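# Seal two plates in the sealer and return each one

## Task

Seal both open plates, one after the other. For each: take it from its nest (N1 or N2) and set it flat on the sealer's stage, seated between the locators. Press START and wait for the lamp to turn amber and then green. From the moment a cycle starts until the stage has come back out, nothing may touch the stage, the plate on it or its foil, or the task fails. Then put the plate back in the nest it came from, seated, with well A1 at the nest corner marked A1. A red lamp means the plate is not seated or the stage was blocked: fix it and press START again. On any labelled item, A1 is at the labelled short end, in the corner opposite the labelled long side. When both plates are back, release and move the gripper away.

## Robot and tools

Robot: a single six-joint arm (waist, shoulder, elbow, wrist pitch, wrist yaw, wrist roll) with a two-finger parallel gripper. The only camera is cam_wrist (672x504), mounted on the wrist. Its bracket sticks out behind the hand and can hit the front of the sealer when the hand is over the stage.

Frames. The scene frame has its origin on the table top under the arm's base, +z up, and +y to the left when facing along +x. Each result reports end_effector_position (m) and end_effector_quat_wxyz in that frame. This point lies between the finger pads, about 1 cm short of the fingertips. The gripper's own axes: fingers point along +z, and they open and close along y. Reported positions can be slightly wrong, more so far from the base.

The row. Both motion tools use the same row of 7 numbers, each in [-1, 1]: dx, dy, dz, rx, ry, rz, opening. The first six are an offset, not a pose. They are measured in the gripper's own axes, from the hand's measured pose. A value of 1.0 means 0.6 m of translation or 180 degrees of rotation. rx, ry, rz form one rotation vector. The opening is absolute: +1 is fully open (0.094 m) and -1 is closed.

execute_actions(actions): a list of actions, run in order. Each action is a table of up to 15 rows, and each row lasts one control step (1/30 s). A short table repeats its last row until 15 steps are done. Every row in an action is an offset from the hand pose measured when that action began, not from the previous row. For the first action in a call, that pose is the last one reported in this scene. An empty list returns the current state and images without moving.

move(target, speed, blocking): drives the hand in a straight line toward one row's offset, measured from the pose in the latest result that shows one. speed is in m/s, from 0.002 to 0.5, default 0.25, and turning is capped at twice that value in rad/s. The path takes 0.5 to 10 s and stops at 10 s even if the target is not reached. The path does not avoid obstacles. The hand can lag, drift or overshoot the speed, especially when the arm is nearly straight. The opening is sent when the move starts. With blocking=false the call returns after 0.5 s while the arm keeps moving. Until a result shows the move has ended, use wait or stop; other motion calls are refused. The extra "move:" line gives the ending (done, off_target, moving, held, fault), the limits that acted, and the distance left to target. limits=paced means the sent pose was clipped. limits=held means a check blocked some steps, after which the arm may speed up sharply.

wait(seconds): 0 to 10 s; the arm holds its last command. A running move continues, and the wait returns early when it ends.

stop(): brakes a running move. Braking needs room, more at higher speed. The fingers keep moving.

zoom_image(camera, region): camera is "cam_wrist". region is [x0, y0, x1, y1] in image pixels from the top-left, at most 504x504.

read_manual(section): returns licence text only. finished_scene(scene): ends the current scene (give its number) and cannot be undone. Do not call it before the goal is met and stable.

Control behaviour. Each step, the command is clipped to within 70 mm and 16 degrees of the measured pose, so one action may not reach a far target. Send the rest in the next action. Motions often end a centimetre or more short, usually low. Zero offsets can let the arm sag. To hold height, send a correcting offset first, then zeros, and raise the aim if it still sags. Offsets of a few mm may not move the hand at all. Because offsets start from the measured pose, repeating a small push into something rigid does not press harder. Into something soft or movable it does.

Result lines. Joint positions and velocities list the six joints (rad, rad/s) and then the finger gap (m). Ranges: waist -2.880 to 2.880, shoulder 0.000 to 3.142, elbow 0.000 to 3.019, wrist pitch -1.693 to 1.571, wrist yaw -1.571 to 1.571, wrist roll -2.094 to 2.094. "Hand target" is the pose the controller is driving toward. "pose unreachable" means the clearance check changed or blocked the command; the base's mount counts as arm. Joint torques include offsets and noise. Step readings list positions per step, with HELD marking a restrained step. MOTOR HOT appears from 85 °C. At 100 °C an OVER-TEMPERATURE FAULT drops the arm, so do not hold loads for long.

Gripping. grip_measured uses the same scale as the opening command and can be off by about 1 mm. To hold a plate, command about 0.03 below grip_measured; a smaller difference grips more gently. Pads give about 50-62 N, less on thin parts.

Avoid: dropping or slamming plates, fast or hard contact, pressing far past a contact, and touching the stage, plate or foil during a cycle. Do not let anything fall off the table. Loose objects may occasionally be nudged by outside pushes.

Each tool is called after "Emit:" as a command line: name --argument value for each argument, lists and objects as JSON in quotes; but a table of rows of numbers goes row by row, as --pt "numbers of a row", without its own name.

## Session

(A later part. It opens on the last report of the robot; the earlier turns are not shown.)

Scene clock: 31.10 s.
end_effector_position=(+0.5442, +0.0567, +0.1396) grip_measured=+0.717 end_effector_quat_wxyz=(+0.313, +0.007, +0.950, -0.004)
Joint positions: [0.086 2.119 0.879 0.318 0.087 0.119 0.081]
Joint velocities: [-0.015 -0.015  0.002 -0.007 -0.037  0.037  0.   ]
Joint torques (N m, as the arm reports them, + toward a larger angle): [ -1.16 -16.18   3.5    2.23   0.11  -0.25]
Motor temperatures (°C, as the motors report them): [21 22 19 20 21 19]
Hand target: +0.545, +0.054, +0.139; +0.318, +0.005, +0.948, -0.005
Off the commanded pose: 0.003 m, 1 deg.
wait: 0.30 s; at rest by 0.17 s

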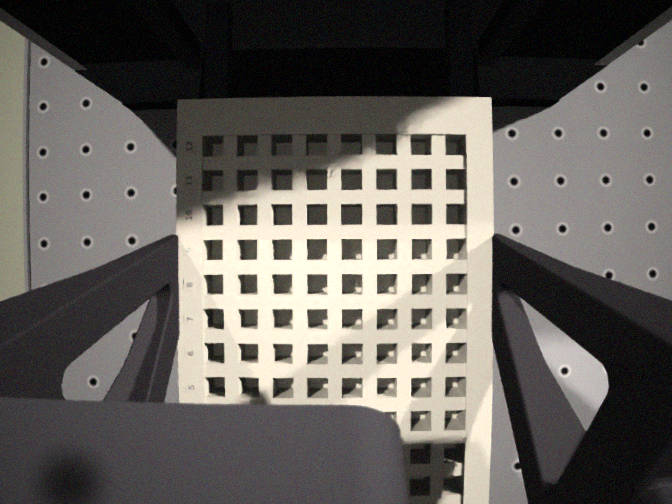

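Emit:
execute_actions --actions '[[[-0.0011,-0.00406,0.00134,0.00024,-0.00288,-0.00149,0.685],[-0.00071,-0.00409,0.00127,0.00025,-0.00276,-0.0015,0.685],[-0.00031,-0.00413,0.00119,0.00026,-0.00263,-0.0015,0.685],[0.00009,-0.00417,0.00111,0.00027,-0.0025,-0.00151,0.685],[0.00049,-0.00421,0.00104,0.00028,-0.00237,-0.00152,0.685],[0.00088,-0.00424,0.00096,0.00029,-0.00225,-0.00153,0.685],[0.00128,-0.00428,0.00088,0.0003,-0.00212,-0.00154,0.685],[0.00168,-0.00432,0.0008,0.00031,-0.00199,-0.00154,0.685],[0.00207,-0.00435,0.00073,0.00032,-0.00187,-0.00155,0.685],[0.00247,-0.00439,0.00065,0.00033,-0.00174,-0.00156,0.685],[0.00287,-0.00443,0.00057,0.00034,-0.00161,-0.00157,0.685],[0.00326,-0.00446,0.0005,0.00035,-0.00149,-0.00158,0.685],[0.00366,-0.0045,0.00042,0.00036,-0.00136,-0.00158,0.685],[0.00406,-0.00454,0.00034,0.00037,-0.00123,-0.00159,0.685],[0.00446,-0.00458,0.00026,0.00038,-0.0011,-0.0016,0.685]]]'

Emit:
wait --seconds 0.3

Scene clock: 32.00 s.
end_effector_position=(+0.5442, +0.0567, +0.1396) grip_measured=+0.717 end_effector_quat_wxyz=(+0.313, +0.007, +0.950, -0.004)
Joint positions: [0.086 2.119 0.879 0.318 0.087 0.119 0.081]
Joint velocities: [-0.005 -0.005 -0.002 -0.017  0.037  0.037 -0.   ]
Joint torques (N m, as the arm reports them, + toward a larger angle): [ -0.96 -16.28   3.14   2.19   0.1   -0.25]
Motor temperatures (°C, as the motors report them): [21 22 19 20 21 19]
Hand target: +0.542, +0.054, +0.138; +0.315, +0.004, +0.949, -0.005
Off the commanded pose: 0.004 m, 0 deg.
Step readings (end_effector_position):
0: (+0.5442, +0.0567, +0.1396)
1: (+0.5442, +0.0567, +0.1396)
2: (+0.5442, +0.0567, +0.1396)
4: (+0.5442, +0.0567, +0.1396)
8: (+0.5442, +0.0567, +0.1396)
15: end_effector_position above

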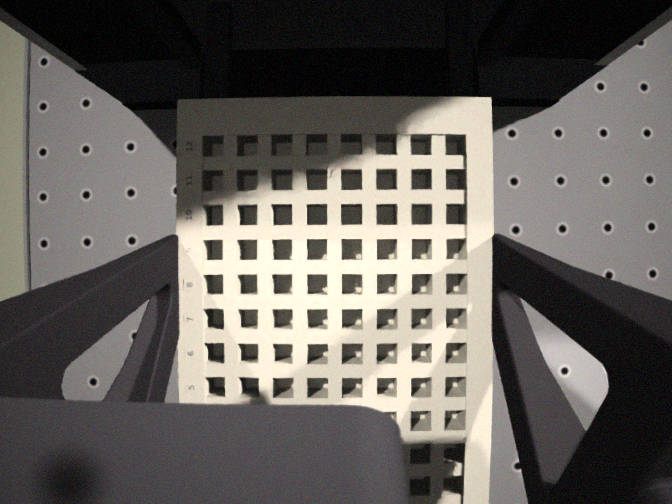

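Scene clock: 32.30 s.
end_effector_position=(+0.5442, +0.0567, +0.1396) grip_measured=+0.717 end_effector_quat_wxyz=(+0.313, +0.007, +0.950, -0.004)
Joint positions: [0.086 2.119 0.879 0.318 0.087 0.119 0.081]
Joint velocities: [-0.005 -0.005 -0.002 -0.012  0.007 -0.007  0.001]
Joint torques (N m, as the arm reports them, + toward a larger angle): [ -1.19 -16.16   3.03   2.28   0.1   -0.25]
Motor temperatures (°C, as the motors report them): [21 22 19 20 21 19]
Hand target: +0.542, +0.054, +0.138; +0.315, +0.004, +0.949, -0.005
Off the commanded pose: 0.004 m, 0 deg.
wait: 0.30 s; at rest by 0.17 s

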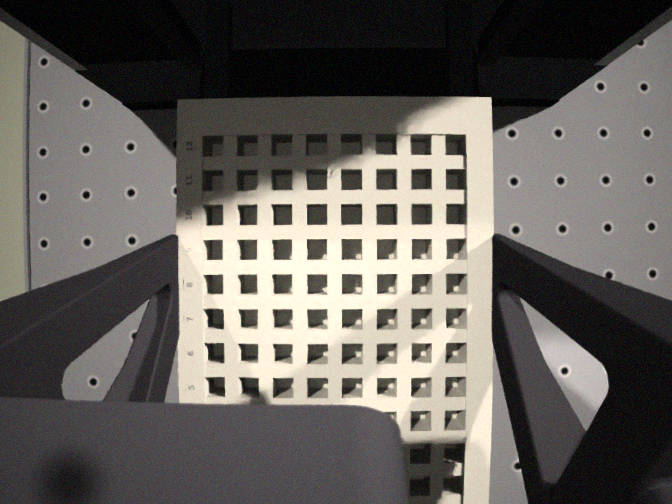

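Emit:
execute_actions --actions '[[[0.0124,-0.00532,-0.00128,0.00058,0.00144,-0.00176,0.685],[0.0124,-0.00532,-0.00128,0.00058,0.00144,-0.00176,0.685],[0.0124,-0.00532,-0.00128,0.00058,0.00144,-0.00176,0.685],[-0.0015,-0.00402,0.00142,0.00023,-0.00301,-0.00148,0.685]]]'

Scene clock: 33.37 s.
end_effector_position=(+0.5403, +0.0561, +0.1377) grip_measured=+0.717 end_effector_quat_wxyz=(+0.310, +0.006, +0.951, -0.004)
Joint positions: [0.086 2.119 0.872 0.319 0.087 0.119 0.081]
Joint velocities: [ 0.005  0.005 -0.007 -0.002  0.022 -0.022  0.   ]
Joint torques (N m, as the arm reports them, + toward a larger angle): [ -1.02 -15.8    3.89   2.28   0.1   -0.24]
Motor temperatures (°C, as the motors report them): [21 22 19 20 21 19]
Hand target: +0.545, +0.054, +0.139; +0.318, +0.005, +0.948, -0.005
Off the commanded pose: 0.006 m, 1 deg.
Step readings (end_effector_position):
0: (+0.5442, +0.0567, +0.1396)
1: (+0.5436, +0.0566, +0.1393)
2: (+0.5424, +0.0564, +0.1388)
4: (+0.5403, +0.0561, +0.1378)
8: (+0.5403, +0.0561, +0.1377)
15: end_effector_position above

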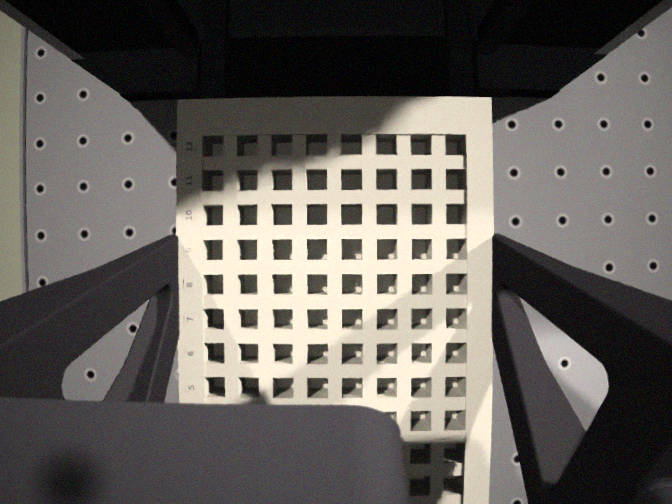

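Emit:
zoom_image --camera "cam_wrist" --region '[420, 75, 510, 135]'

Emit:
zoom_image --camera "cam_wrist" --region '[160, 75, 250, 135]'

Region (420, 75, 510, 135) of cam_wrist's 672x504 image, scaled by 5.600, with more detail than that image has.

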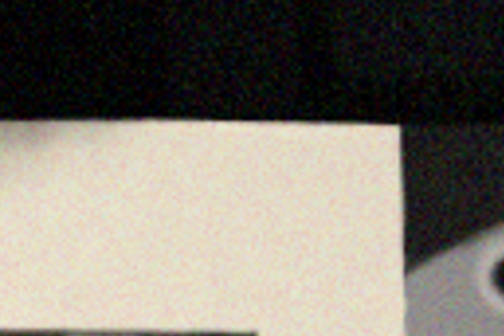

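Region (160, 75, 250, 135) of cam_wrist's 672x504 image, scaled by 5.600, with more detail than that image has.

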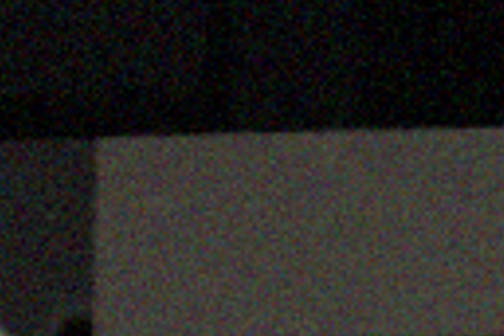

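Emit:
execute_actions --actions '[[[-0.00818,-0.00296,0.00288,0.00007,-0.00504,-0.00136,0.685],[-0.00775,-0.00298,0.0031,0.00009,-0.00488,-0.00137,0.685],[-0.00731,-0.003,0.00332,0.0001,-0.00473,-0.00138,0.685],[-0.00687,-0.00302,0.00353,0.00011,-0.00457,-0.00139,0.685],[-0.00644,-0.00304,0.00375,0.00012,-0.00441,-0.0014,0.685],[-0.006,-0.00307,0.00397,0.00014,-0.00425,-0.00141,0.685],[-0.00556,-0.00309,0.00419,0.00015,-0.00409,-0.00142,0.685],[-0.00513,-0.00311,0.00441,0.00016,-0.00393,-0.00143,0.685],[-0.00469,-0.00313,0.00463,0.00017,-0.00378,-0.00144,0.685],[-0.00425,-0.00315,0.00484,0.00019,-0.00362,-0.00145,0.685],[-0.00382,-0.00317,0.00506,0.0002,-0.00346,-0.00146,0.685],[-0.00338,-0.00319,0.00528,0.00021,-0.0033,-0.00147,0.685]]]'

Emit:
wait --seconds 0.3

Scene clock: 35.40 s.
end_effector_position=(+0.5403, +0.0561, +0.1377) grip_measured=+0.717 end_effector_quat_wxyz=(+0.310, +0.006, +0.951, -0.004)
Joint positions: [0.086 2.119 0.872 0.319 0.087 0.119 0.081]
Joint velocities: [-0.005  0.005  0.002 -0.017  0.007 -0.081 -0.   ]
Joint torques (N m, as the arm reports them, + toward a larger angle): [ -1.18 -15.89   3.98   2.14   0.12  -0.24]
Motor temperatures (°C, as the motors report them): [21 22 19 20 21 19]
Hand target: +0.544, +0.054, +0.136; +0.315, +0.004, +0.949, -0.005
Off the commanded pose: 0.004 m, 1 deg.
Step readings (end_effector_position):
0: (+0.5403, +0.0561, +0.1377)
1: (+0.5403, +0.0561, +0.1377)
2: (+0.5403, +0.0561, +0.1377)
4: (+0.5403, +0.0561, +0.1377)
8: (+0.5403, +0.0561, +0.1377)
15: end_effector_position above

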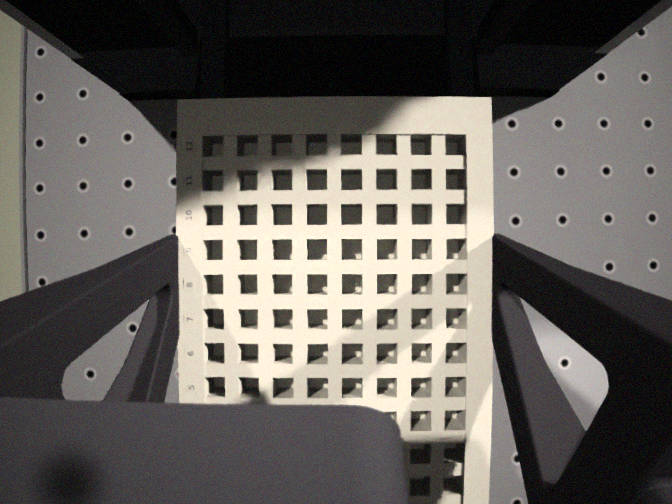

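Scene clock: 35.70 s.
end_effector_position=(+0.5403, +0.0561, +0.1377) grip_measured=+0.717 end_effector_quat_wxyz=(+0.310, +0.006, +0.951, -0.004)
Joint positions: [0.086 2.119 0.872 0.319 0.087 0.119 0.081]
Joint velocities: [-0.005  0.005  0.002  0.002  0.022  0.007 -0.001]
Joint torques (N m, as the arm reports them, + toward a larger angle): [ -1.13 -15.45   3.96   2.19   0.1   -0.23]
Motor temperatures (°C, as the motors report them): [21 22 19 20 21 19]
Hand target: +0.544, +0.054, +0.136; +0.315, +0.004, +0.949, -0.005
Off the commanded pose: 0.004 m, 1 deg.
wait: 0.30 s; at rest by 0.17 s

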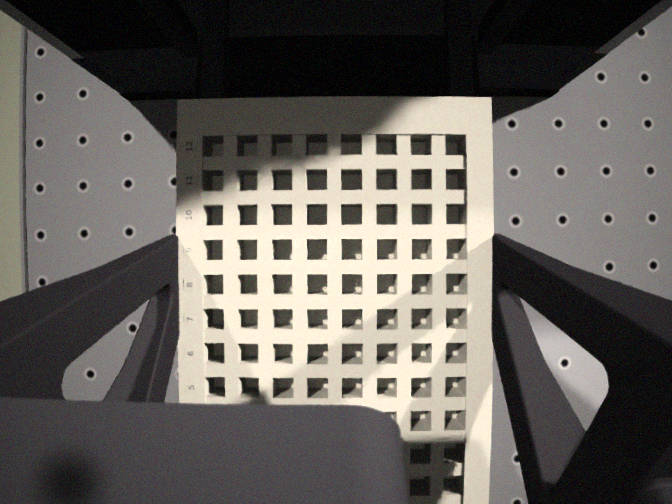

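Emit:
execute_actions --actions '[[[0.00099,-0.0034,0.00747,0.00034,-0.00172,-0.00157,0.685],[0.00099,-0.0034,0.00747,0.00034,-0.00172,-0.00157,0.685],[-0.00338,-0.00319,0.00528,0.00021,-0.0033,-0.00147,0.685]]]'

Scene clock: 36.33 s.
end_effector_position=(+0.5403, +0.0561, +0.1377) grip_measured=+0.717 end_effector_quat_wxyz=(+0.310, +0.006, +0.951, -0.004)
Joint positions: [0.086 2.119 0.872 0.319 0.087 0.119 0.081]
Joint velocities: [-0.015 -0.005  0.002 -0.002  0.037 -0.022 -0.001]
Joint torques (N m, as the arm reports them, + toward a larger angle): [ -1.3  -15.59   3.91   2.16   0.12  -0.24]
Motor temperatures (°C, as the motors report them): [21 22 19 20 21 19]
Hand target: +0.544, +0.054, +0.136; +0.315, +0.004, +0.949, -0.005
Off the commanded pose: 0.004 m, 1 deg.
Step readings (end_effector_position):
0: (+0.5403, +0.0561, +0.1377)
1: (+0.5403, +0.0561, +0.1377)
2: (+0.5403, +0.0561, +0.1377)
4: (+0.5403, +0.0561, +0.1377)
8: (+0.5403, +0.0561, +0.1377)
15: end_effector_position above

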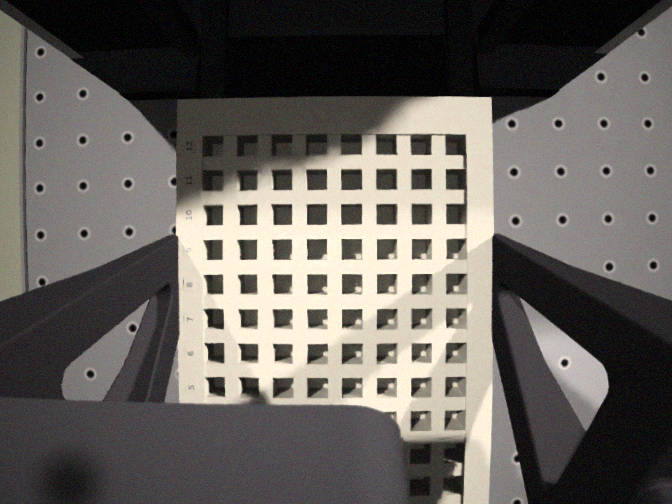

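Emit:
execute_actions --actions '[[[0.00449,-0.00357,0.00921,0.00044,-0.00045,-0.00165,0.685],[0.00449,-0.00357,0.00921,0.00044,-0.00045,-0.00165,0.685],[0.00449,-0.00357,0.00921,0.00044,-0.00045,-0.00165,0.685],[-0.00338,-0.00319,0.00528,0.00021,-0.0033,-0.00147,0.685]]]'

Scene clock: 37.33 s.
end_effector_position=(+0.5399, +0.0561, +0.1369) grip_measured=+0.717 end_effector_quat_wxyz=(+0.310, +0.006, +0.951, -0.004)
Joint positions: [0.086 2.121 0.872 0.319 0.087 0.119 0.081]
Joint velocities: [-0.005  0.005  0.002  0.007  0.051  0.007 -0.001]
Joint torques (N m, as the arm reports them, + toward a larger angle): [ -1.02 -15.95   3.93   2.18   0.1   -0.26]
Motor temperatures (°C, as the motors report them): [21 22 19 20 21 19]
Hand target: +0.544, +0.054, +0.136; +0.315, +0.004, +0.949, -0.005
Off the commanded pose: 0.004 m, 1 deg.
Step readings (end_effector_position):
0: (+0.5403, +0.0561, +0.1377)
1: (+0.5403, +0.0561, +0.1377)
2: (+0.5402, +0.0561, +0.1375)
4: (+0.5399, +0.0561, +0.1369)
8: (+0.5399, +0.0561, +0.1369)
15: end_effector_position above

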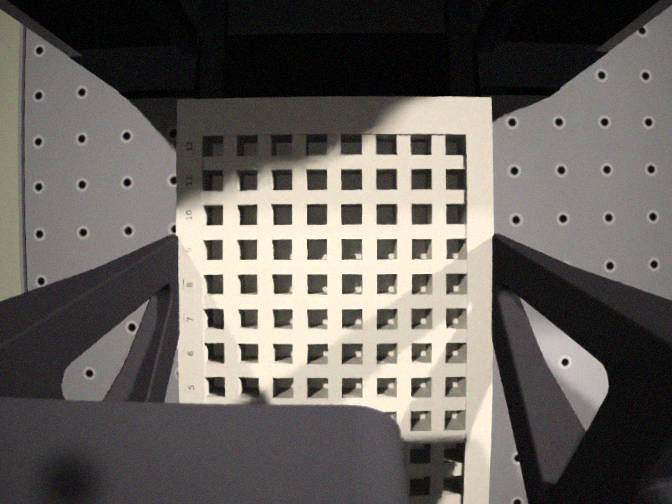

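Emit:
zoom_image --camera "cam_wrist" --region '[420, 75, 510, 165]'

Emit:
zoom_image --camera "cam_wrist" --region '[160, 75, 250, 165]'

Emit:
zoom_image --camera "cam_wrist" --region '[240, 80, 430, 110]'

Region (420, 75, 510, 165) of cam_wrist's 672x504 image, scaled by 5.600, with more detail than that image has.

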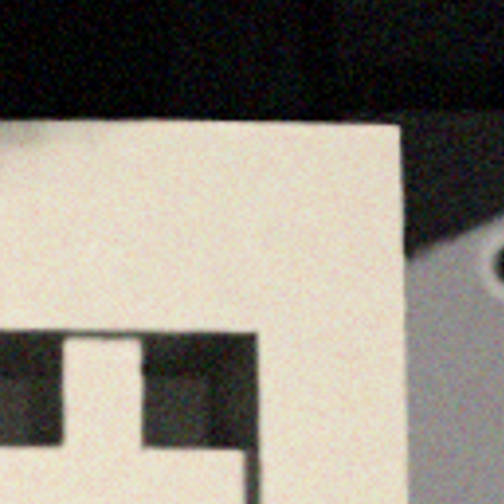

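Region (160, 75, 250, 165) of cam_wrist's 672x504 image, scaled by 5.600, with more detail than that image has.

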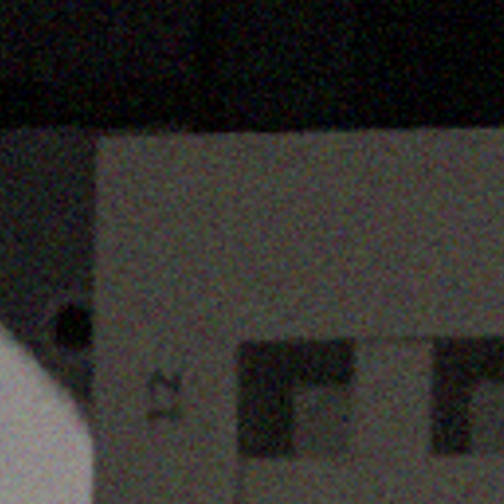

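Region (240, 80, 430, 110) of cam_wrist's 672x504 image, scaled by 2.653, with more detail than that image has; it fills the top 80 rows of this view, and the rest is white.

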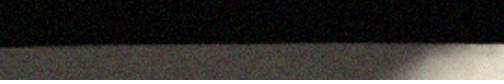

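Emit:
execute_actions --actions '[[[0.00449,-0.00357,0.00921,0.00044,-0.00045,-0.00165,0.685],[0.00449,-0.00357,0.00921,0.00044,-0.00045,-0.00165,0.685],[0.00449,-0.00357,0.00921,0.00044,-0.00045,-0.00165,0.685],[0.00449,-0.00357,0.00921,0.00044,-0.00045,-0.00165,0.685],[-0.00207,-0.00325,0.00594,0.00025,-0.00282,-0.0015,0.685]]]'

Emit:
zoom_image --camera "cam_wrist" --region '[420, 75, 510, 165]'

Emit:
zoom_image --camera "cam_wrist" --region '[160, 75, 250, 165]'

Scene clock: 38.63 s.
end_effector_position=(+0.5391, +0.0560, +0.1355) grip_measured=+0.717 end_effector_quat_wxyz=(+0.308, +0.006, +0.951, -0.004)
Joint positions: [0.086 2.123 0.872 0.319 0.087 0.119 0.081]
Joint velocities: [-0.005 -0.015 -0.007  0.007  0.051 -0.037  0.001]
Joint torques (N m, as the arm reports them, + toward a larger angle): [ -1.07 -16.58   4.05   2.16   0.11  -0.24]
Motor temperatures (°C, as the motors report them): [21 23 19 20 21 19]
Hand target: +0.543, +0.054, +0.135; +0.314, +0.004, +0.949, -0.005
Off the commanded pose: 0.004 m, 1 deg.
Step readings (end_effector_position):
0: (+0.5399, +0.0561, +0.1369)
1: (+0.5398, +0.0561, +0.1367)
2: (+0.5397, +0.0560, +0.1365)
4: (+0.5392, +0.0560, +0.1357)
8: (+0.5391, +0.0560, +0.1355)
15: end_effector_position above

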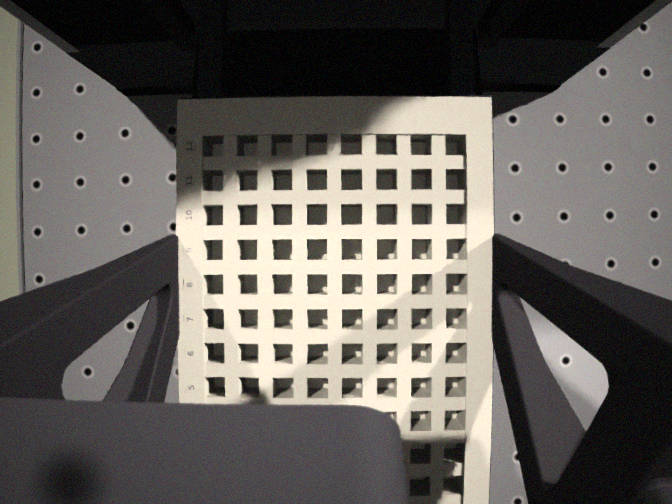

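Region (420, 75, 510, 165) of cam_wrist's 672x504 image, scaled by 5.600, with more detail than that image has.

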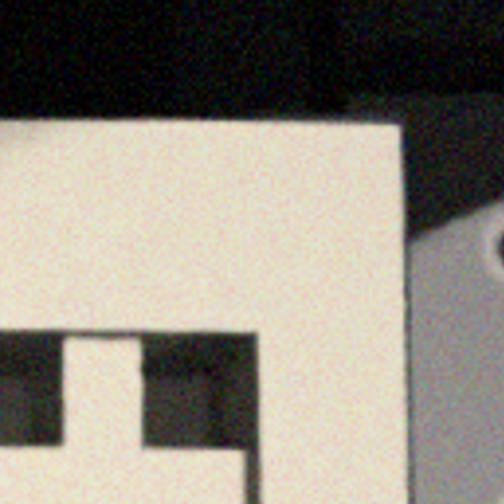

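Region (160, 75, 250, 165) of cam_wrist's 672x504 image, scaled by 5.600, with more detail than that image has.

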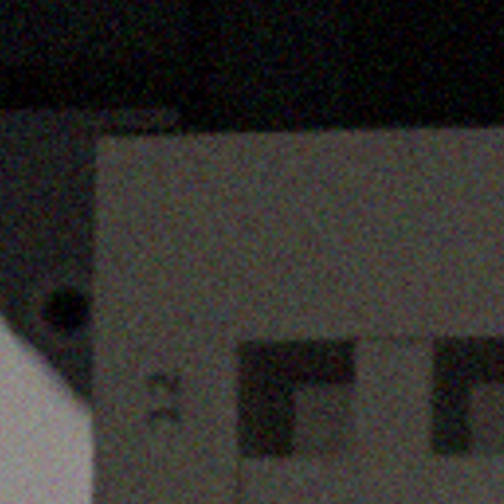

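Emit:
zoom_image --camera "cam_wrist" --region '[160, 150, 200, 240]'

Emit:
zoom_image --camera "cam_wrist" --region '[474, 150, 514, 240]'

Emit:
zoom_image --camera "cam_wrist" --region '[474, 404, 514, 504]'

Emit:
zoom_image --camera "cam_wrist" --region '[160, 330, 200, 410]'

Region (160, 150, 200, 240) of cam_wrist's 672x504 image, scaled by 5.600, with more detail than that image has.

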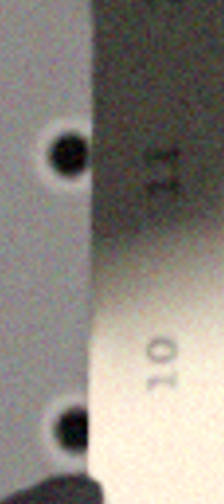

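Region (474, 150, 514, 240) of cam_wrist's 672x504 image, scaled by 5.600, with more detail than that image has.

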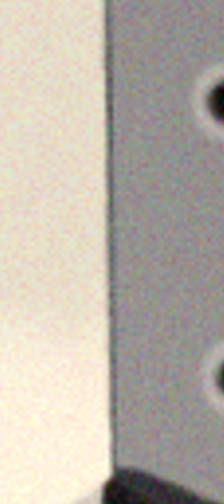

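Region (474, 404, 514, 504) of cam_wrist's 672x504 image, scaled by 5.040, with more detail than that image has; it fills the left 202 columns of this view, and the rest is white.

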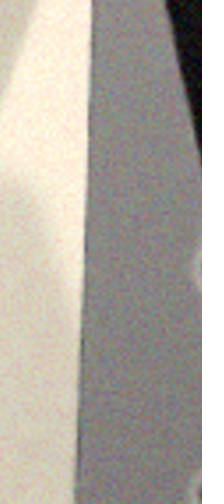

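Region (160, 330, 200, 410) of cam_wrist's 672x504 image, scaled by 6.300, with more detail than that image has.

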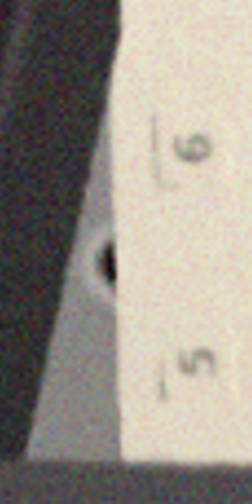

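Emit:
execute_actions --actions '[[[-0.00323,-0.00353,0.00452,0.00053,-0.00332,-0.00148,0.685],[-0.00202,-0.00393,0.00429,0.00088,-0.00296,-0.0015,0.685],[-0.00082,-0.00432,0.00405,0.00122,-0.0026,-0.00153,0.685],[0.00039,-0.00472,0.00381,0.00157,-0.00224,-0.00155,0.685],[0.00159,-0.00511,0.00357,0.00192,-0.00188,-0.00158,0.685],[0.00279,-0.0055,0.00334,0.00227,-0.00152,-0.0016,0.685],[0.004,-0.0059,0.0031,0.00261,-0.00116,-0.00163,0.685],[0.0052,-0.00629,0.00286,0.00296,-0.0008,-0.00165,0.685],[0.0052,-0.00629,0.00286,0.00296,-0.0008,-0.00165,0.685],[0.0052,-0.00629,0.00286,0.00296,-0.0008,-0.00165,0.685],[0.01609,-0.00728,0.00077,0.00324,0.0027,-0.00187,0.685],[-0.0047,-0.00539,0.00476,0.00271,-0.00398,-0.00145,0.685]]]'

Emit:
wait --seconds 0.2

Scene clock: 40.90 s.
end_effector_position=(+0.5381, +0.0552, +0.1348) grip_measured=+0.717 end_effector_quat_wxyz=(+0.308, +0.007, +0.951, -0.006)
Joint positions: [0.086 2.124 0.87  0.319 0.091 0.119 0.081]
Joint velocities: [-0.005 -0.005 -0.007 -0.002 -0.066 -0.095 -0.001]
Joint torques (N m, as the arm reports them, + toward a larger angle): [ -1.35 -15.87   4.08   2.22   0.27  -0.26]
Motor temperatures (°C, as the motors report them): [21 23 19 20 21 19]
Hand target: +0.543, +0.053, +0.135; +0.314, +0.006, +0.949, -0.009
Off the commanded pose: 0.006 m, 1 deg.
Step readings (end_effector_position):
0: (+0.5391, +0.0560, +0.1355)
1: (+0.5391, +0.0560, +0.1355)
2: (+0.5391, +0.0560, +0.1355)
4: (+0.5391, +0.0560, +0.1355)
8: (+0.5392, +0.0555, +0.1356)
15: end_effector_position above

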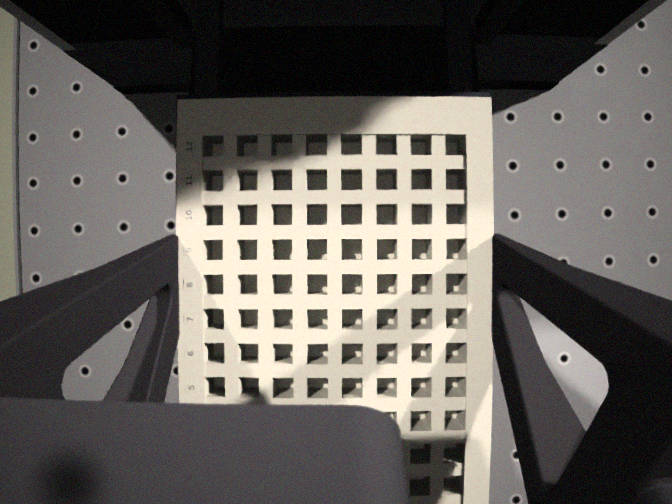

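Scene clock: 41.10 s.
end_effector_position=(+0.5381, +0.0552, +0.1348) grip_measured=+0.717 end_effector_quat_wxyz=(+0.308, +0.007, +0.951, -0.006)
Joint positions: [0.086 2.124 0.87  0.319 0.091 0.119 0.081]
Joint velocities: [-0.015  0.005  0.012 -0.012  0.037  0.051  0.001]
Joint torques (N m, as the arm reports them, + toward a larger angle): [ -1.35 -15.85   4.1    2.13   0.26  -0.23]
Motor temperatures (°C, as the motors report them): [21 23 19 20 21 19]
Hand target: +0.543, +0.053, +0.135; +0.314, +0.006, +0.949, -0.009
Off the commanded pose: 0.006 m, 1 deg.
wait: 0.20 s; at rest by 0.17 s

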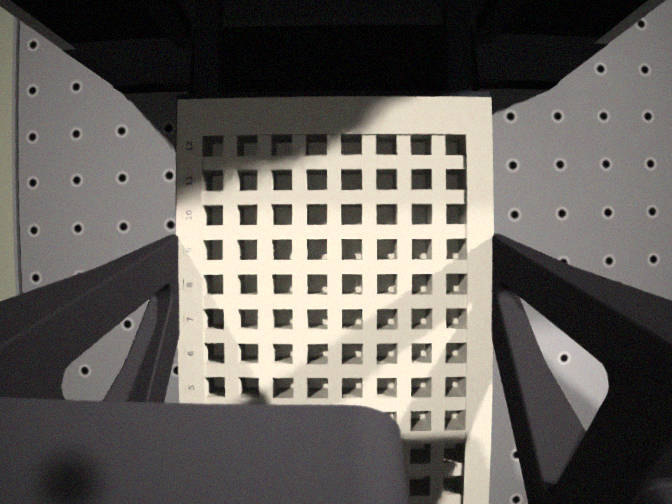

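Emit:
zoom_image --camera "cam_wrist" --region '[420, 75, 510, 165]'

Emit:
zoom_image --camera "cam_wrist" --region '[160, 75, 250, 165]'

Emit:
zoom_image --camera "cam_wrist" --region '[160, 150, 200, 240]'

Emit:
zoom_image --camera "cam_wrist" --region '[160, 330, 200, 410]'

Emit:
zoom_image --camera "cam_wrist" --region '[474, 404, 514, 504]'

Region (420, 75, 510, 165) of cam_wrist's 672x504 image, scaled by 5.600, with more detail than that image has.

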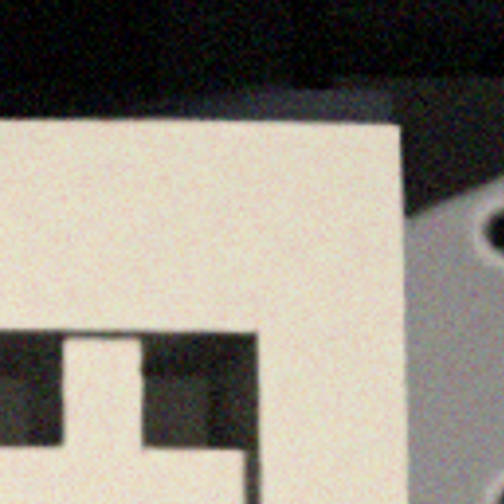

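Region (160, 75, 250, 165) of cam_wrist's 672x504 image, scaled by 5.600, with more detail than that image has.

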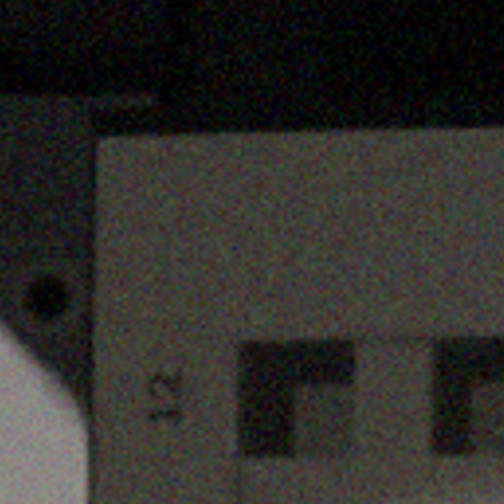

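Region (160, 150, 200, 240) of cam_wrist's 672x504 image, scaled by 5.600, with more detail than that image has.

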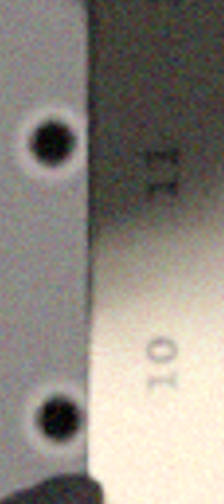

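Region (160, 330, 200, 410) of cam_wrist's 672x504 image, scaled by 6.300, with more detail than that image has.

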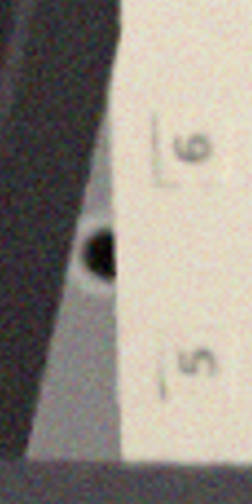

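Region (474, 404, 514, 504) of cam_wrist's 672x504 image, scaled by 5.040, with more detail than that image has; it fills the left 202 columns of this view, and the rest is white.

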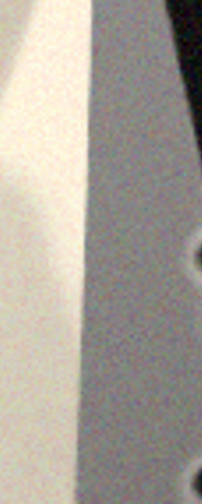

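Emit:
zoom_image --camera "cam_wrist" --region '[450, 82, 500, 107]'

Region (450, 82, 500, 107) of cam_wrist's 672x504 image, scaled by 10.080, with more detail than that image has.

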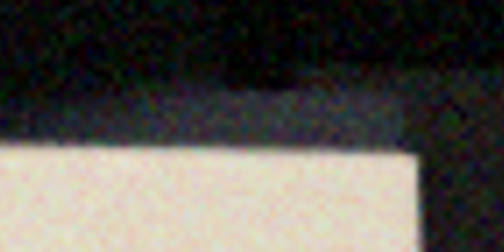

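Emit:
execute_actions --actions '[[[-0.0106,-0.00314,0.00559,0.00107,-0.00576,-0.00138,0.685],[-0.01442,-0.0022,0.00629,0.00076,-0.00695,-0.00135,0.685],[-0.01823,-0.00126,0.007,0.00045,-0.00815,-0.00133,0.685],[-0.02204,-0.00031,0.00771,0.00014,-0.00934,-0.0013,0.685],[-0.02586,0.00063,0.00841,-0.00017,-0.01054,-0.00128,0.685],[-0.02967,0.00157,0.00912,-0.00048,-0.01173,-0.00125,0.685],[-0.02967,0.00157,0.00912,-0.00048,-0.01173,-0.00125,0.685],[-0.02967,0.00157,0.00912,-0.00048,-0.01173,-0.00125,0.685],[-0.04474,0.00371,0.01197,-0.00105,-0.01645,-0.00082,0.685],[-0.04474,0.00371,0.01197,-0.00105,-0.01645,-0.00082,0.685],[-0.02263,0.00057,0.00779,-0.00022,-0.00952,-0.00146,0.685]]]'

Emit:
wait --seconds 0.2

Scene clock: 45.77 s.
end_effector_position=(+0.5406, +0.0555, +0.1360) grip_measured=+0.717 end_effector_quat_wxyz=(+0.310, +0.007, +0.951, -0.006)
Joint positions: [0.086 2.124 0.874 0.32  0.091 0.119 0.081]
Joint velocities: [-0.015 -0.005  0.002 -0.007 -0.007 -0.051  0.   ]
Joint torques (N m, as the arm reports them, + toward a larger angle): [ -1.09 -16.11   4.82   2.32   0.19  -0.22]
Motor temperatures (°C, as the motors report them): [21 23 19 20 21 19]
Hand target: +0.552, +0.055, +0.139; +0.322, +0.005, +0.947, -0.007
Off the commanded pose: 0.012 m, 1 deg.
Step readings (end_effector_position):
0: (+0.5381, +0.0552, +0.1348)
1: (+0.5381, +0.0552, +0.1348)
2: (+0.5381, +0.0552, +0.1348)
4: (+0.5381, +0.0552, +0.1348)
8: (+0.5381, +0.0552, +0.1348)
15: end_effector_position above

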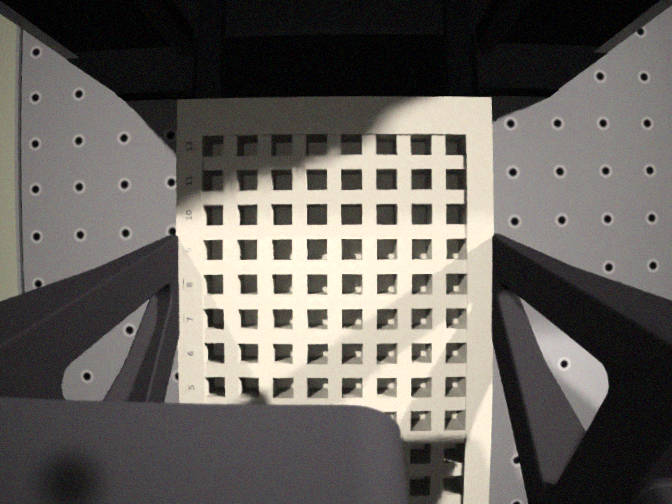

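Scene clock: 45.97 s.
end_effector_position=(+0.5406, +0.0555, +0.1360) grip_measured=+0.717 end_effector_quat_wxyz=(+0.310, +0.007, +0.951, -0.006)
Joint positions: [0.086 2.124 0.874 0.32  0.091 0.119 0.081]
Joint velocities: [-0.005 -0.005 -0.007  0.012 -0.037  0.037 -0.   ]
Joint torques (N m, as the arm reports them, + toward a larger angle): [ -1.16 -16.12   4.87   2.11   0.19  -0.24]
Motor temperatures (°C, as the motors report them): [21 23 19 20 21 19]
Hand target: +0.552, +0.055, +0.139; +0.322, +0.005, +0.947, -0.007
Off the commanded pose: 0.012 m, 1 deg.
wait: 0.20 s; at rest by 0.17 s

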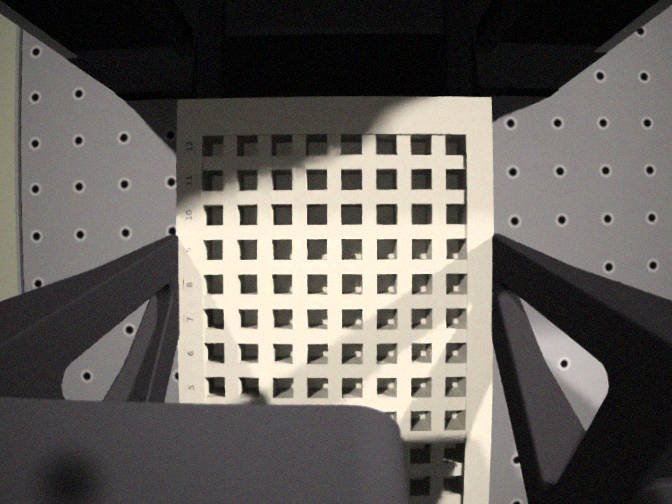

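Emit:
execute_actions --actions '[[[-0.01127,-0.00057,0.01052,0.00026,-0.00552,-0.00182,0.685],[-0.00519,-0.00102,0.01361,0.00052,-0.00332,-0.00203,0.685],[-0.00476,-0.00105,0.01383,0.00054,-0.00316,-0.00204,0.685],[-0.00432,-0.00108,0.01405,0.00056,-0.003,-0.00205,0.685],[-0.00371,-0.00113,0.01435,0.00059,-0.00278,-0.00207,0.685],[-0.00311,-0.00117,0.01466,0.00061,-0.00256,-0.00209,0.685],[-0.01213,-0.00051,0.01008,0.00022,-0.00584,-0.00179,0.685]]]'

Emit:
zoom_image --camera "cam_wrist" --region '[420, 75, 510, 165]'

Emit:
zoom_image --camera "cam_wrist" --region '[160, 75, 250, 165]'

Scene clock: 47.07 s.
end_effector_position=(+0.5382, +0.0552, +0.1317) grip_measured=+0.717 end_effector_quat_wxyz=(+0.306, +0.007, +0.952, -0.006)
Joint positions: [0.086 2.133 0.874 0.32  0.091 0.119 0.081]
Joint velocities: [-0.005 -0.015  0.002  0.002 -0.007  0.095  0.   ]
Joint torques (N m, as the arm reports them, + toward a larger angle): [ -0.91 -15.85   4.69   2.1    0.18  -0.25]
Motor temperatures (°C, as the motors report them): [21 23 19 20 21 19]
Hand target: +0.550, +0.055, +0.136; +0.319, +0.005, +0.948, -0.007
Off the commanded pose: 0.012 m, 2 deg.
Step readings (end_effector_position):
0: (+0.5406, +0.0555, +0.1360)
1: (+0.5406, +0.0555, +0.1360)
2: (+0.5405, +0.0555, +0.1358)
4: (+0.5398, +0.0554, +0.1346)
8: (+0.5382, +0.0552, +0.1317)
15: end_effector_position above

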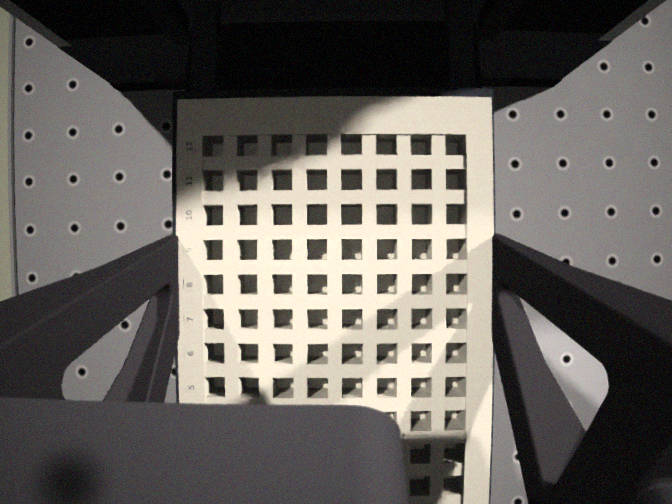

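Region (420, 75, 510, 165) of cam_wrist's 672x504 image, scaled by 5.600, with more detail than that image has.

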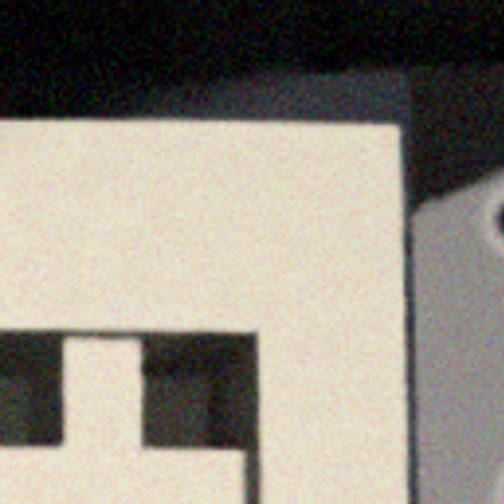

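Region (160, 75, 250, 165) of cam_wrist's 672x504 image, scaled by 5.600, with more detail than that image has.

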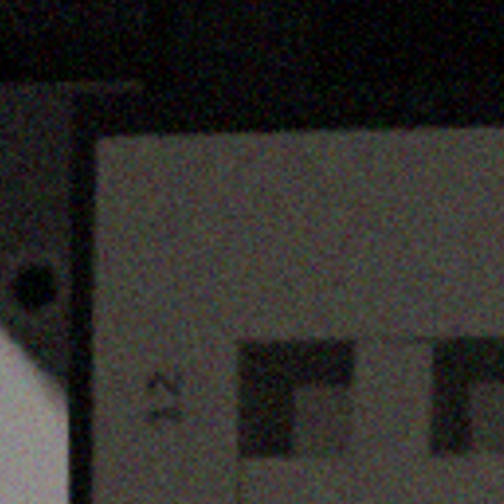

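Emit:
zoom_image --camera "cam_wrist" --region '[160, 330, 200, 410]'

Emit:
zoom_image --camera "cam_wrist" --region '[474, 330, 514, 410]'

Emit:
zoom_image --camera "cam_wrist" --region '[474, 424, 514, 504]'

Region (160, 330, 200, 410) of cam_wrist's 672x504 image, scaled by 6.300, with more detail than that image has.

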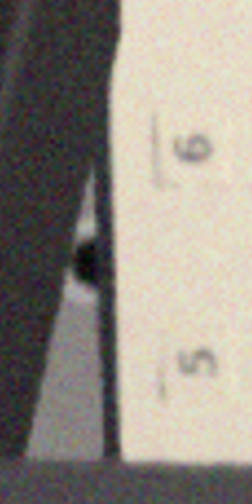

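Region (474, 330, 514, 410) of cam_wrist's 672x504 image, scaled by 6.300, with more detail than that image has.

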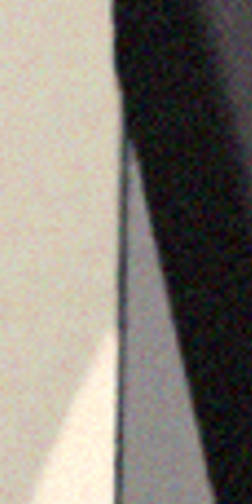

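Region (474, 424, 514, 504) of cam_wrist's 672x504 image, scaled by 6.300, with more detail than that image has.

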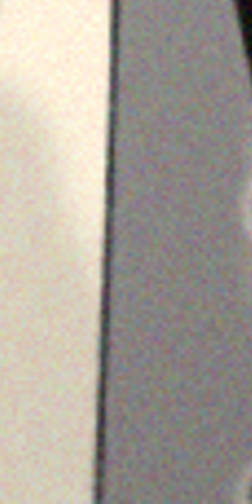

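Emit:
execute_actions --actions '[[[-0.01999,0.00005,0.00645,-0.00014,-0.00882,-0.00151,0.685],[-0.02037,0.0001,0.00645,-0.00017,-0.00912,-0.00148,0.685],[-0.02076,0.00014,0.00645,-0.00021,-0.00942,-0.00146,0.685],[-0.02114,0.00019,0.00645,-0.00024,-0.00972,-0.00143,0.685],[-0.02153,0.00024,0.00645,-0.00028,-0.01002,-0.0014,0.685],[-0.02192,0.00029,0.00645,-0.00032,-0.01031,-0.00137,0.685],[-0.0223,0.00034,0.00645,-0.00035,-0.01061,-0.00134,0.685],[-0.02269,0.00038,0.00645,-0.00039,-0.01091,-0.00132,0.685],[-0.02307,0.00043,0.00645,-0.00042,-0.01121,-0.00129,0.685],[-0.02346,0.00048,0.00645,-0.00046,-0.01151,-0.00126,0.685]]]'

Emit:
wait --seconds 0.2

Scene clock: 48.77 s.
end_effector_position=(+0.5396, +0.0554, +0.1326) grip_measured=+0.717 end_effector_quat_wxyz=(+0.309, +0.007, +0.951, -0.006)
Joint positions: [0.086 2.133 0.874 0.327 0.091 0.119 0.081]
Joint velocities: [-0.005 -0.015  0.007 -0.007 -0.037 -0.022 -0.001]
Joint torques (N m, as the arm reports them, + toward a larger angle): [ -0.82 -16.01   4.96   2.29   0.18  -0.25]
Motor temperatures (°C, as the motors report them): [21 23 19 20 21 19]
Hand target: +0.552, +0.055, +0.137; +0.323, +0.005, +0.946, -0.007
Off the commanded pose: 0.013 m, 2 deg.
Step readings (end_effector_position):
0: (+0.5382, +0.0552, +0.1317)
1: (+0.5382, +0.0552, +0.1317)
2: (+0.5382, +0.0552, +0.1317)
4: (+0.5382, +0.0552, +0.1317)
8: (+0.5389, +0.0553, +0.1321)
15: end_effector_position above

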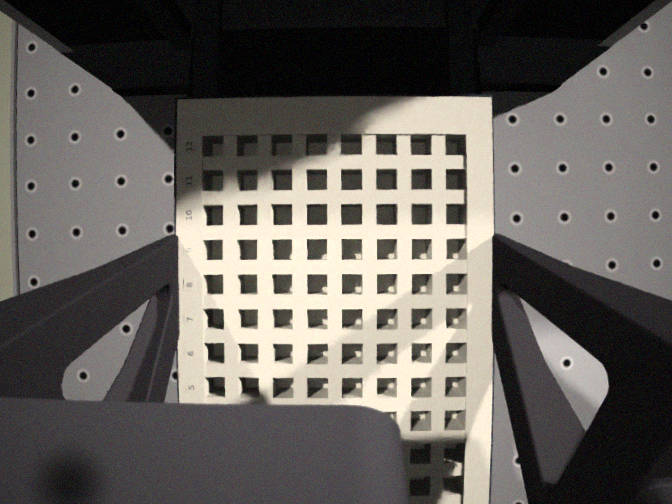

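Scene clock: 48.97 s.
end_effector_position=(+0.5396, +0.0554, +0.1326) grip_measured=+0.717 end_effector_quat_wxyz=(+0.309, +0.007, +0.951, -0.006)
Joint positions: [0.086 2.133 0.874 0.327 0.091 0.119 0.081]
Joint velocities: [-0.005  0.005 -0.002 -0.012 -0.081 -0.007  0.001]
Joint torques (N m, as the arm reports them, + toward a larger angle): [ -0.75 -16.09   4.81   2.25   0.18  -0.25]
Motor temperatures (°C, as the motors report them): [21 23 19 20 21 19]
Hand target: +0.552, +0.055, +0.137; +0.323, +0.005, +0.946, -0.007
Off the commanded pose: 0.013 m, 2 deg.
wait: 0.20 s; at rest by 0.17 s

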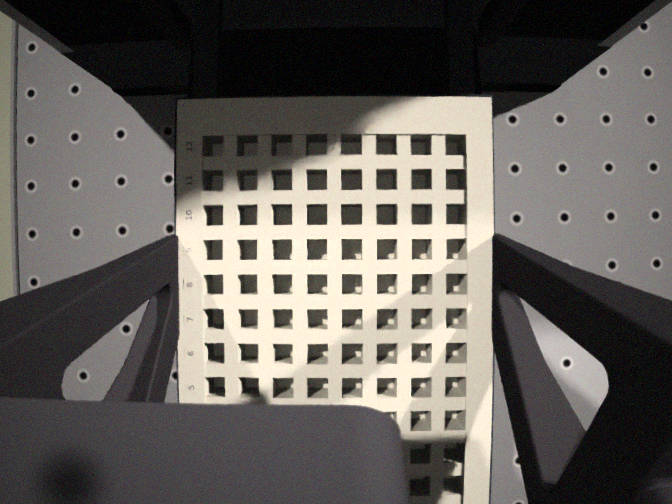

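Emit:
zoom_image --camera "cam_wrist" --region '[440, 75, 510, 145]'

Emit:
zoom_image --camera "cam_wrist" --region '[160, 85, 230, 175]'

Region (440, 75, 510, 145) of cam_wrist's 672x504 image, scaled by 7.200, with more detail than that image has.

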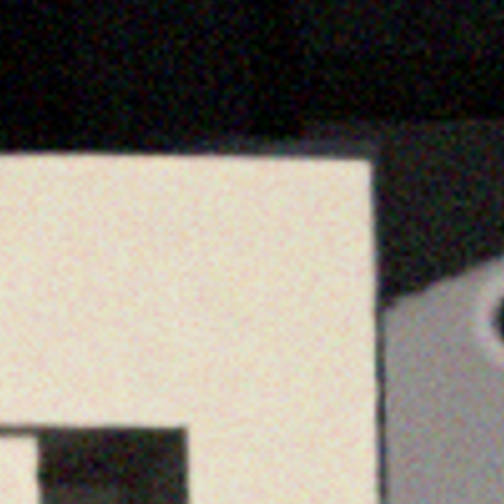

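Region (160, 85, 230, 175) of cam_wrist's 672x504 image, scaled by 5.600, with more detail than that image has.

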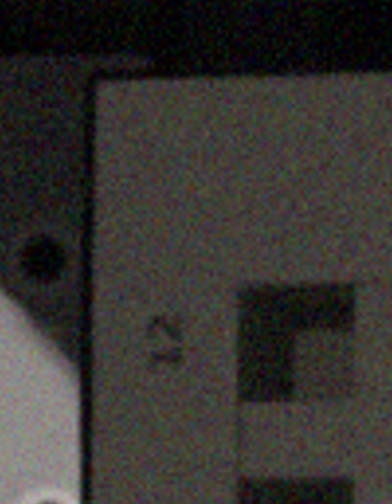

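Emit:
execute_actions --actions '[[[-0.01495,-0.00027,0.0094,0.00003,-0.00741,-0.00163,0.685],[-0.01102,-0.00054,0.0116,0.00018,-0.00615,-0.00175,0.685],[-0.01107,-0.00051,0.01182,0.00015,-0.00637,-0.00173,0.685],[-0.01112,-0.00048,0.01204,0.00012,-0.00659,-0.00171,0.685],[-0.01092,-0.00047,0.0124,0.00011,-0.00672,-0.0017,0.685],[-0.01071,-0.00046,0.01275,0.00009,-0.00684,-0.00169,0.685],[-0.0105,-0.00046,0.0131,0.00008,-0.00697,-0.00167,0.685],[-0.01029,-0.00045,0.01345,0.00006,-0.0071,-0.00166,0.685],[-0.01009,-0.00044,0.01381,0.00005,-0.00722,-0.00165,0.685],[-0.01053,-0.00038,0.01381,0.00001,-0.00757,-0.00162,0.685],[-0.01508,-0.00004,0.0116,-0.0002,-0.0093,-0.00146,0.685]]]'

Emit:
wait --seconds 0.2

Scene clock: 52.13 s.
end_effector_position=(+0.5394, +0.0553, +0.1299) grip_measured=+0.717 end_effector_quat_wxyz=(+0.311, +0.007, +0.950, -0.006)
Joint positions: [0.086 2.141 0.874 0.339 0.091 0.119 0.081]
Joint velocities: [-0.005  0.005 -0.007  0.002 -0.051  0.007  0.   ]
Joint torques (N m, as the arm reports them, + toward a larger angle): [ -1.26 -16.33   4.79   2.19   0.18  -0.25]
Motor temperatures (°C, as the motors report them): [21 23 20 20 21 19]
Hand target: +0.551, +0.055, +0.132; +0.323, +0.005, +0.946, -0.007
Off the commanded pose: 0.012 m, 2 deg.
Step readings (end_effector_position):
0: (+0.5396, +0.0554, +0.1326)
1: (+0.5396, +0.0554, +0.1326)
2: (+0.5395, +0.0554, +0.1325)
4: (+0.5396, +0.0554, +0.1322)
8: (+0.5392, +0.0553, +0.1306)
15: end_effector_position above

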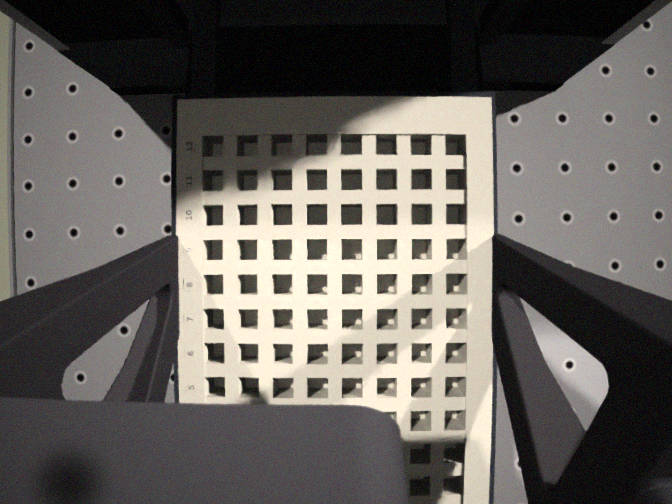

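Scene clock: 52.33 s.
end_effector_position=(+0.5394, +0.0553, +0.1299) grip_measured=+0.717 end_effector_quat_wxyz=(+0.311, +0.007, +0.950, -0.006)
Joint positions: [0.086 2.141 0.874 0.339 0.091 0.119 0.081]
Joint velocities: [ 0.005 -0.024 -0.007 -0.007  0.022  0.007 -0.   ]
Joint torques (N m, as the arm reports them, + toward a larger angle): [ -0.94 -15.41   4.73   2.33   0.21  -0.24]
Motor temperatures (°C, as the motors report them): [21 23 20 20 21 19]
Hand target: +0.551, +0.055, +0.132; +0.323, +0.005, +0.946, -0.007
Off the commanded pose: 0.012 m, 2 deg.
wait: 0.20 s; at rest by 0.17 s

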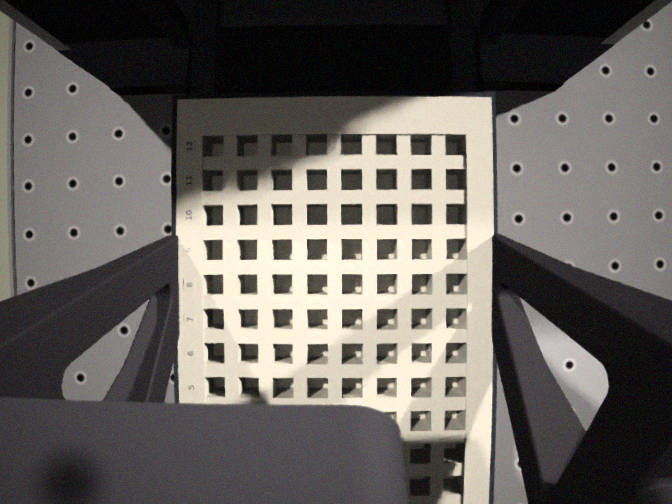

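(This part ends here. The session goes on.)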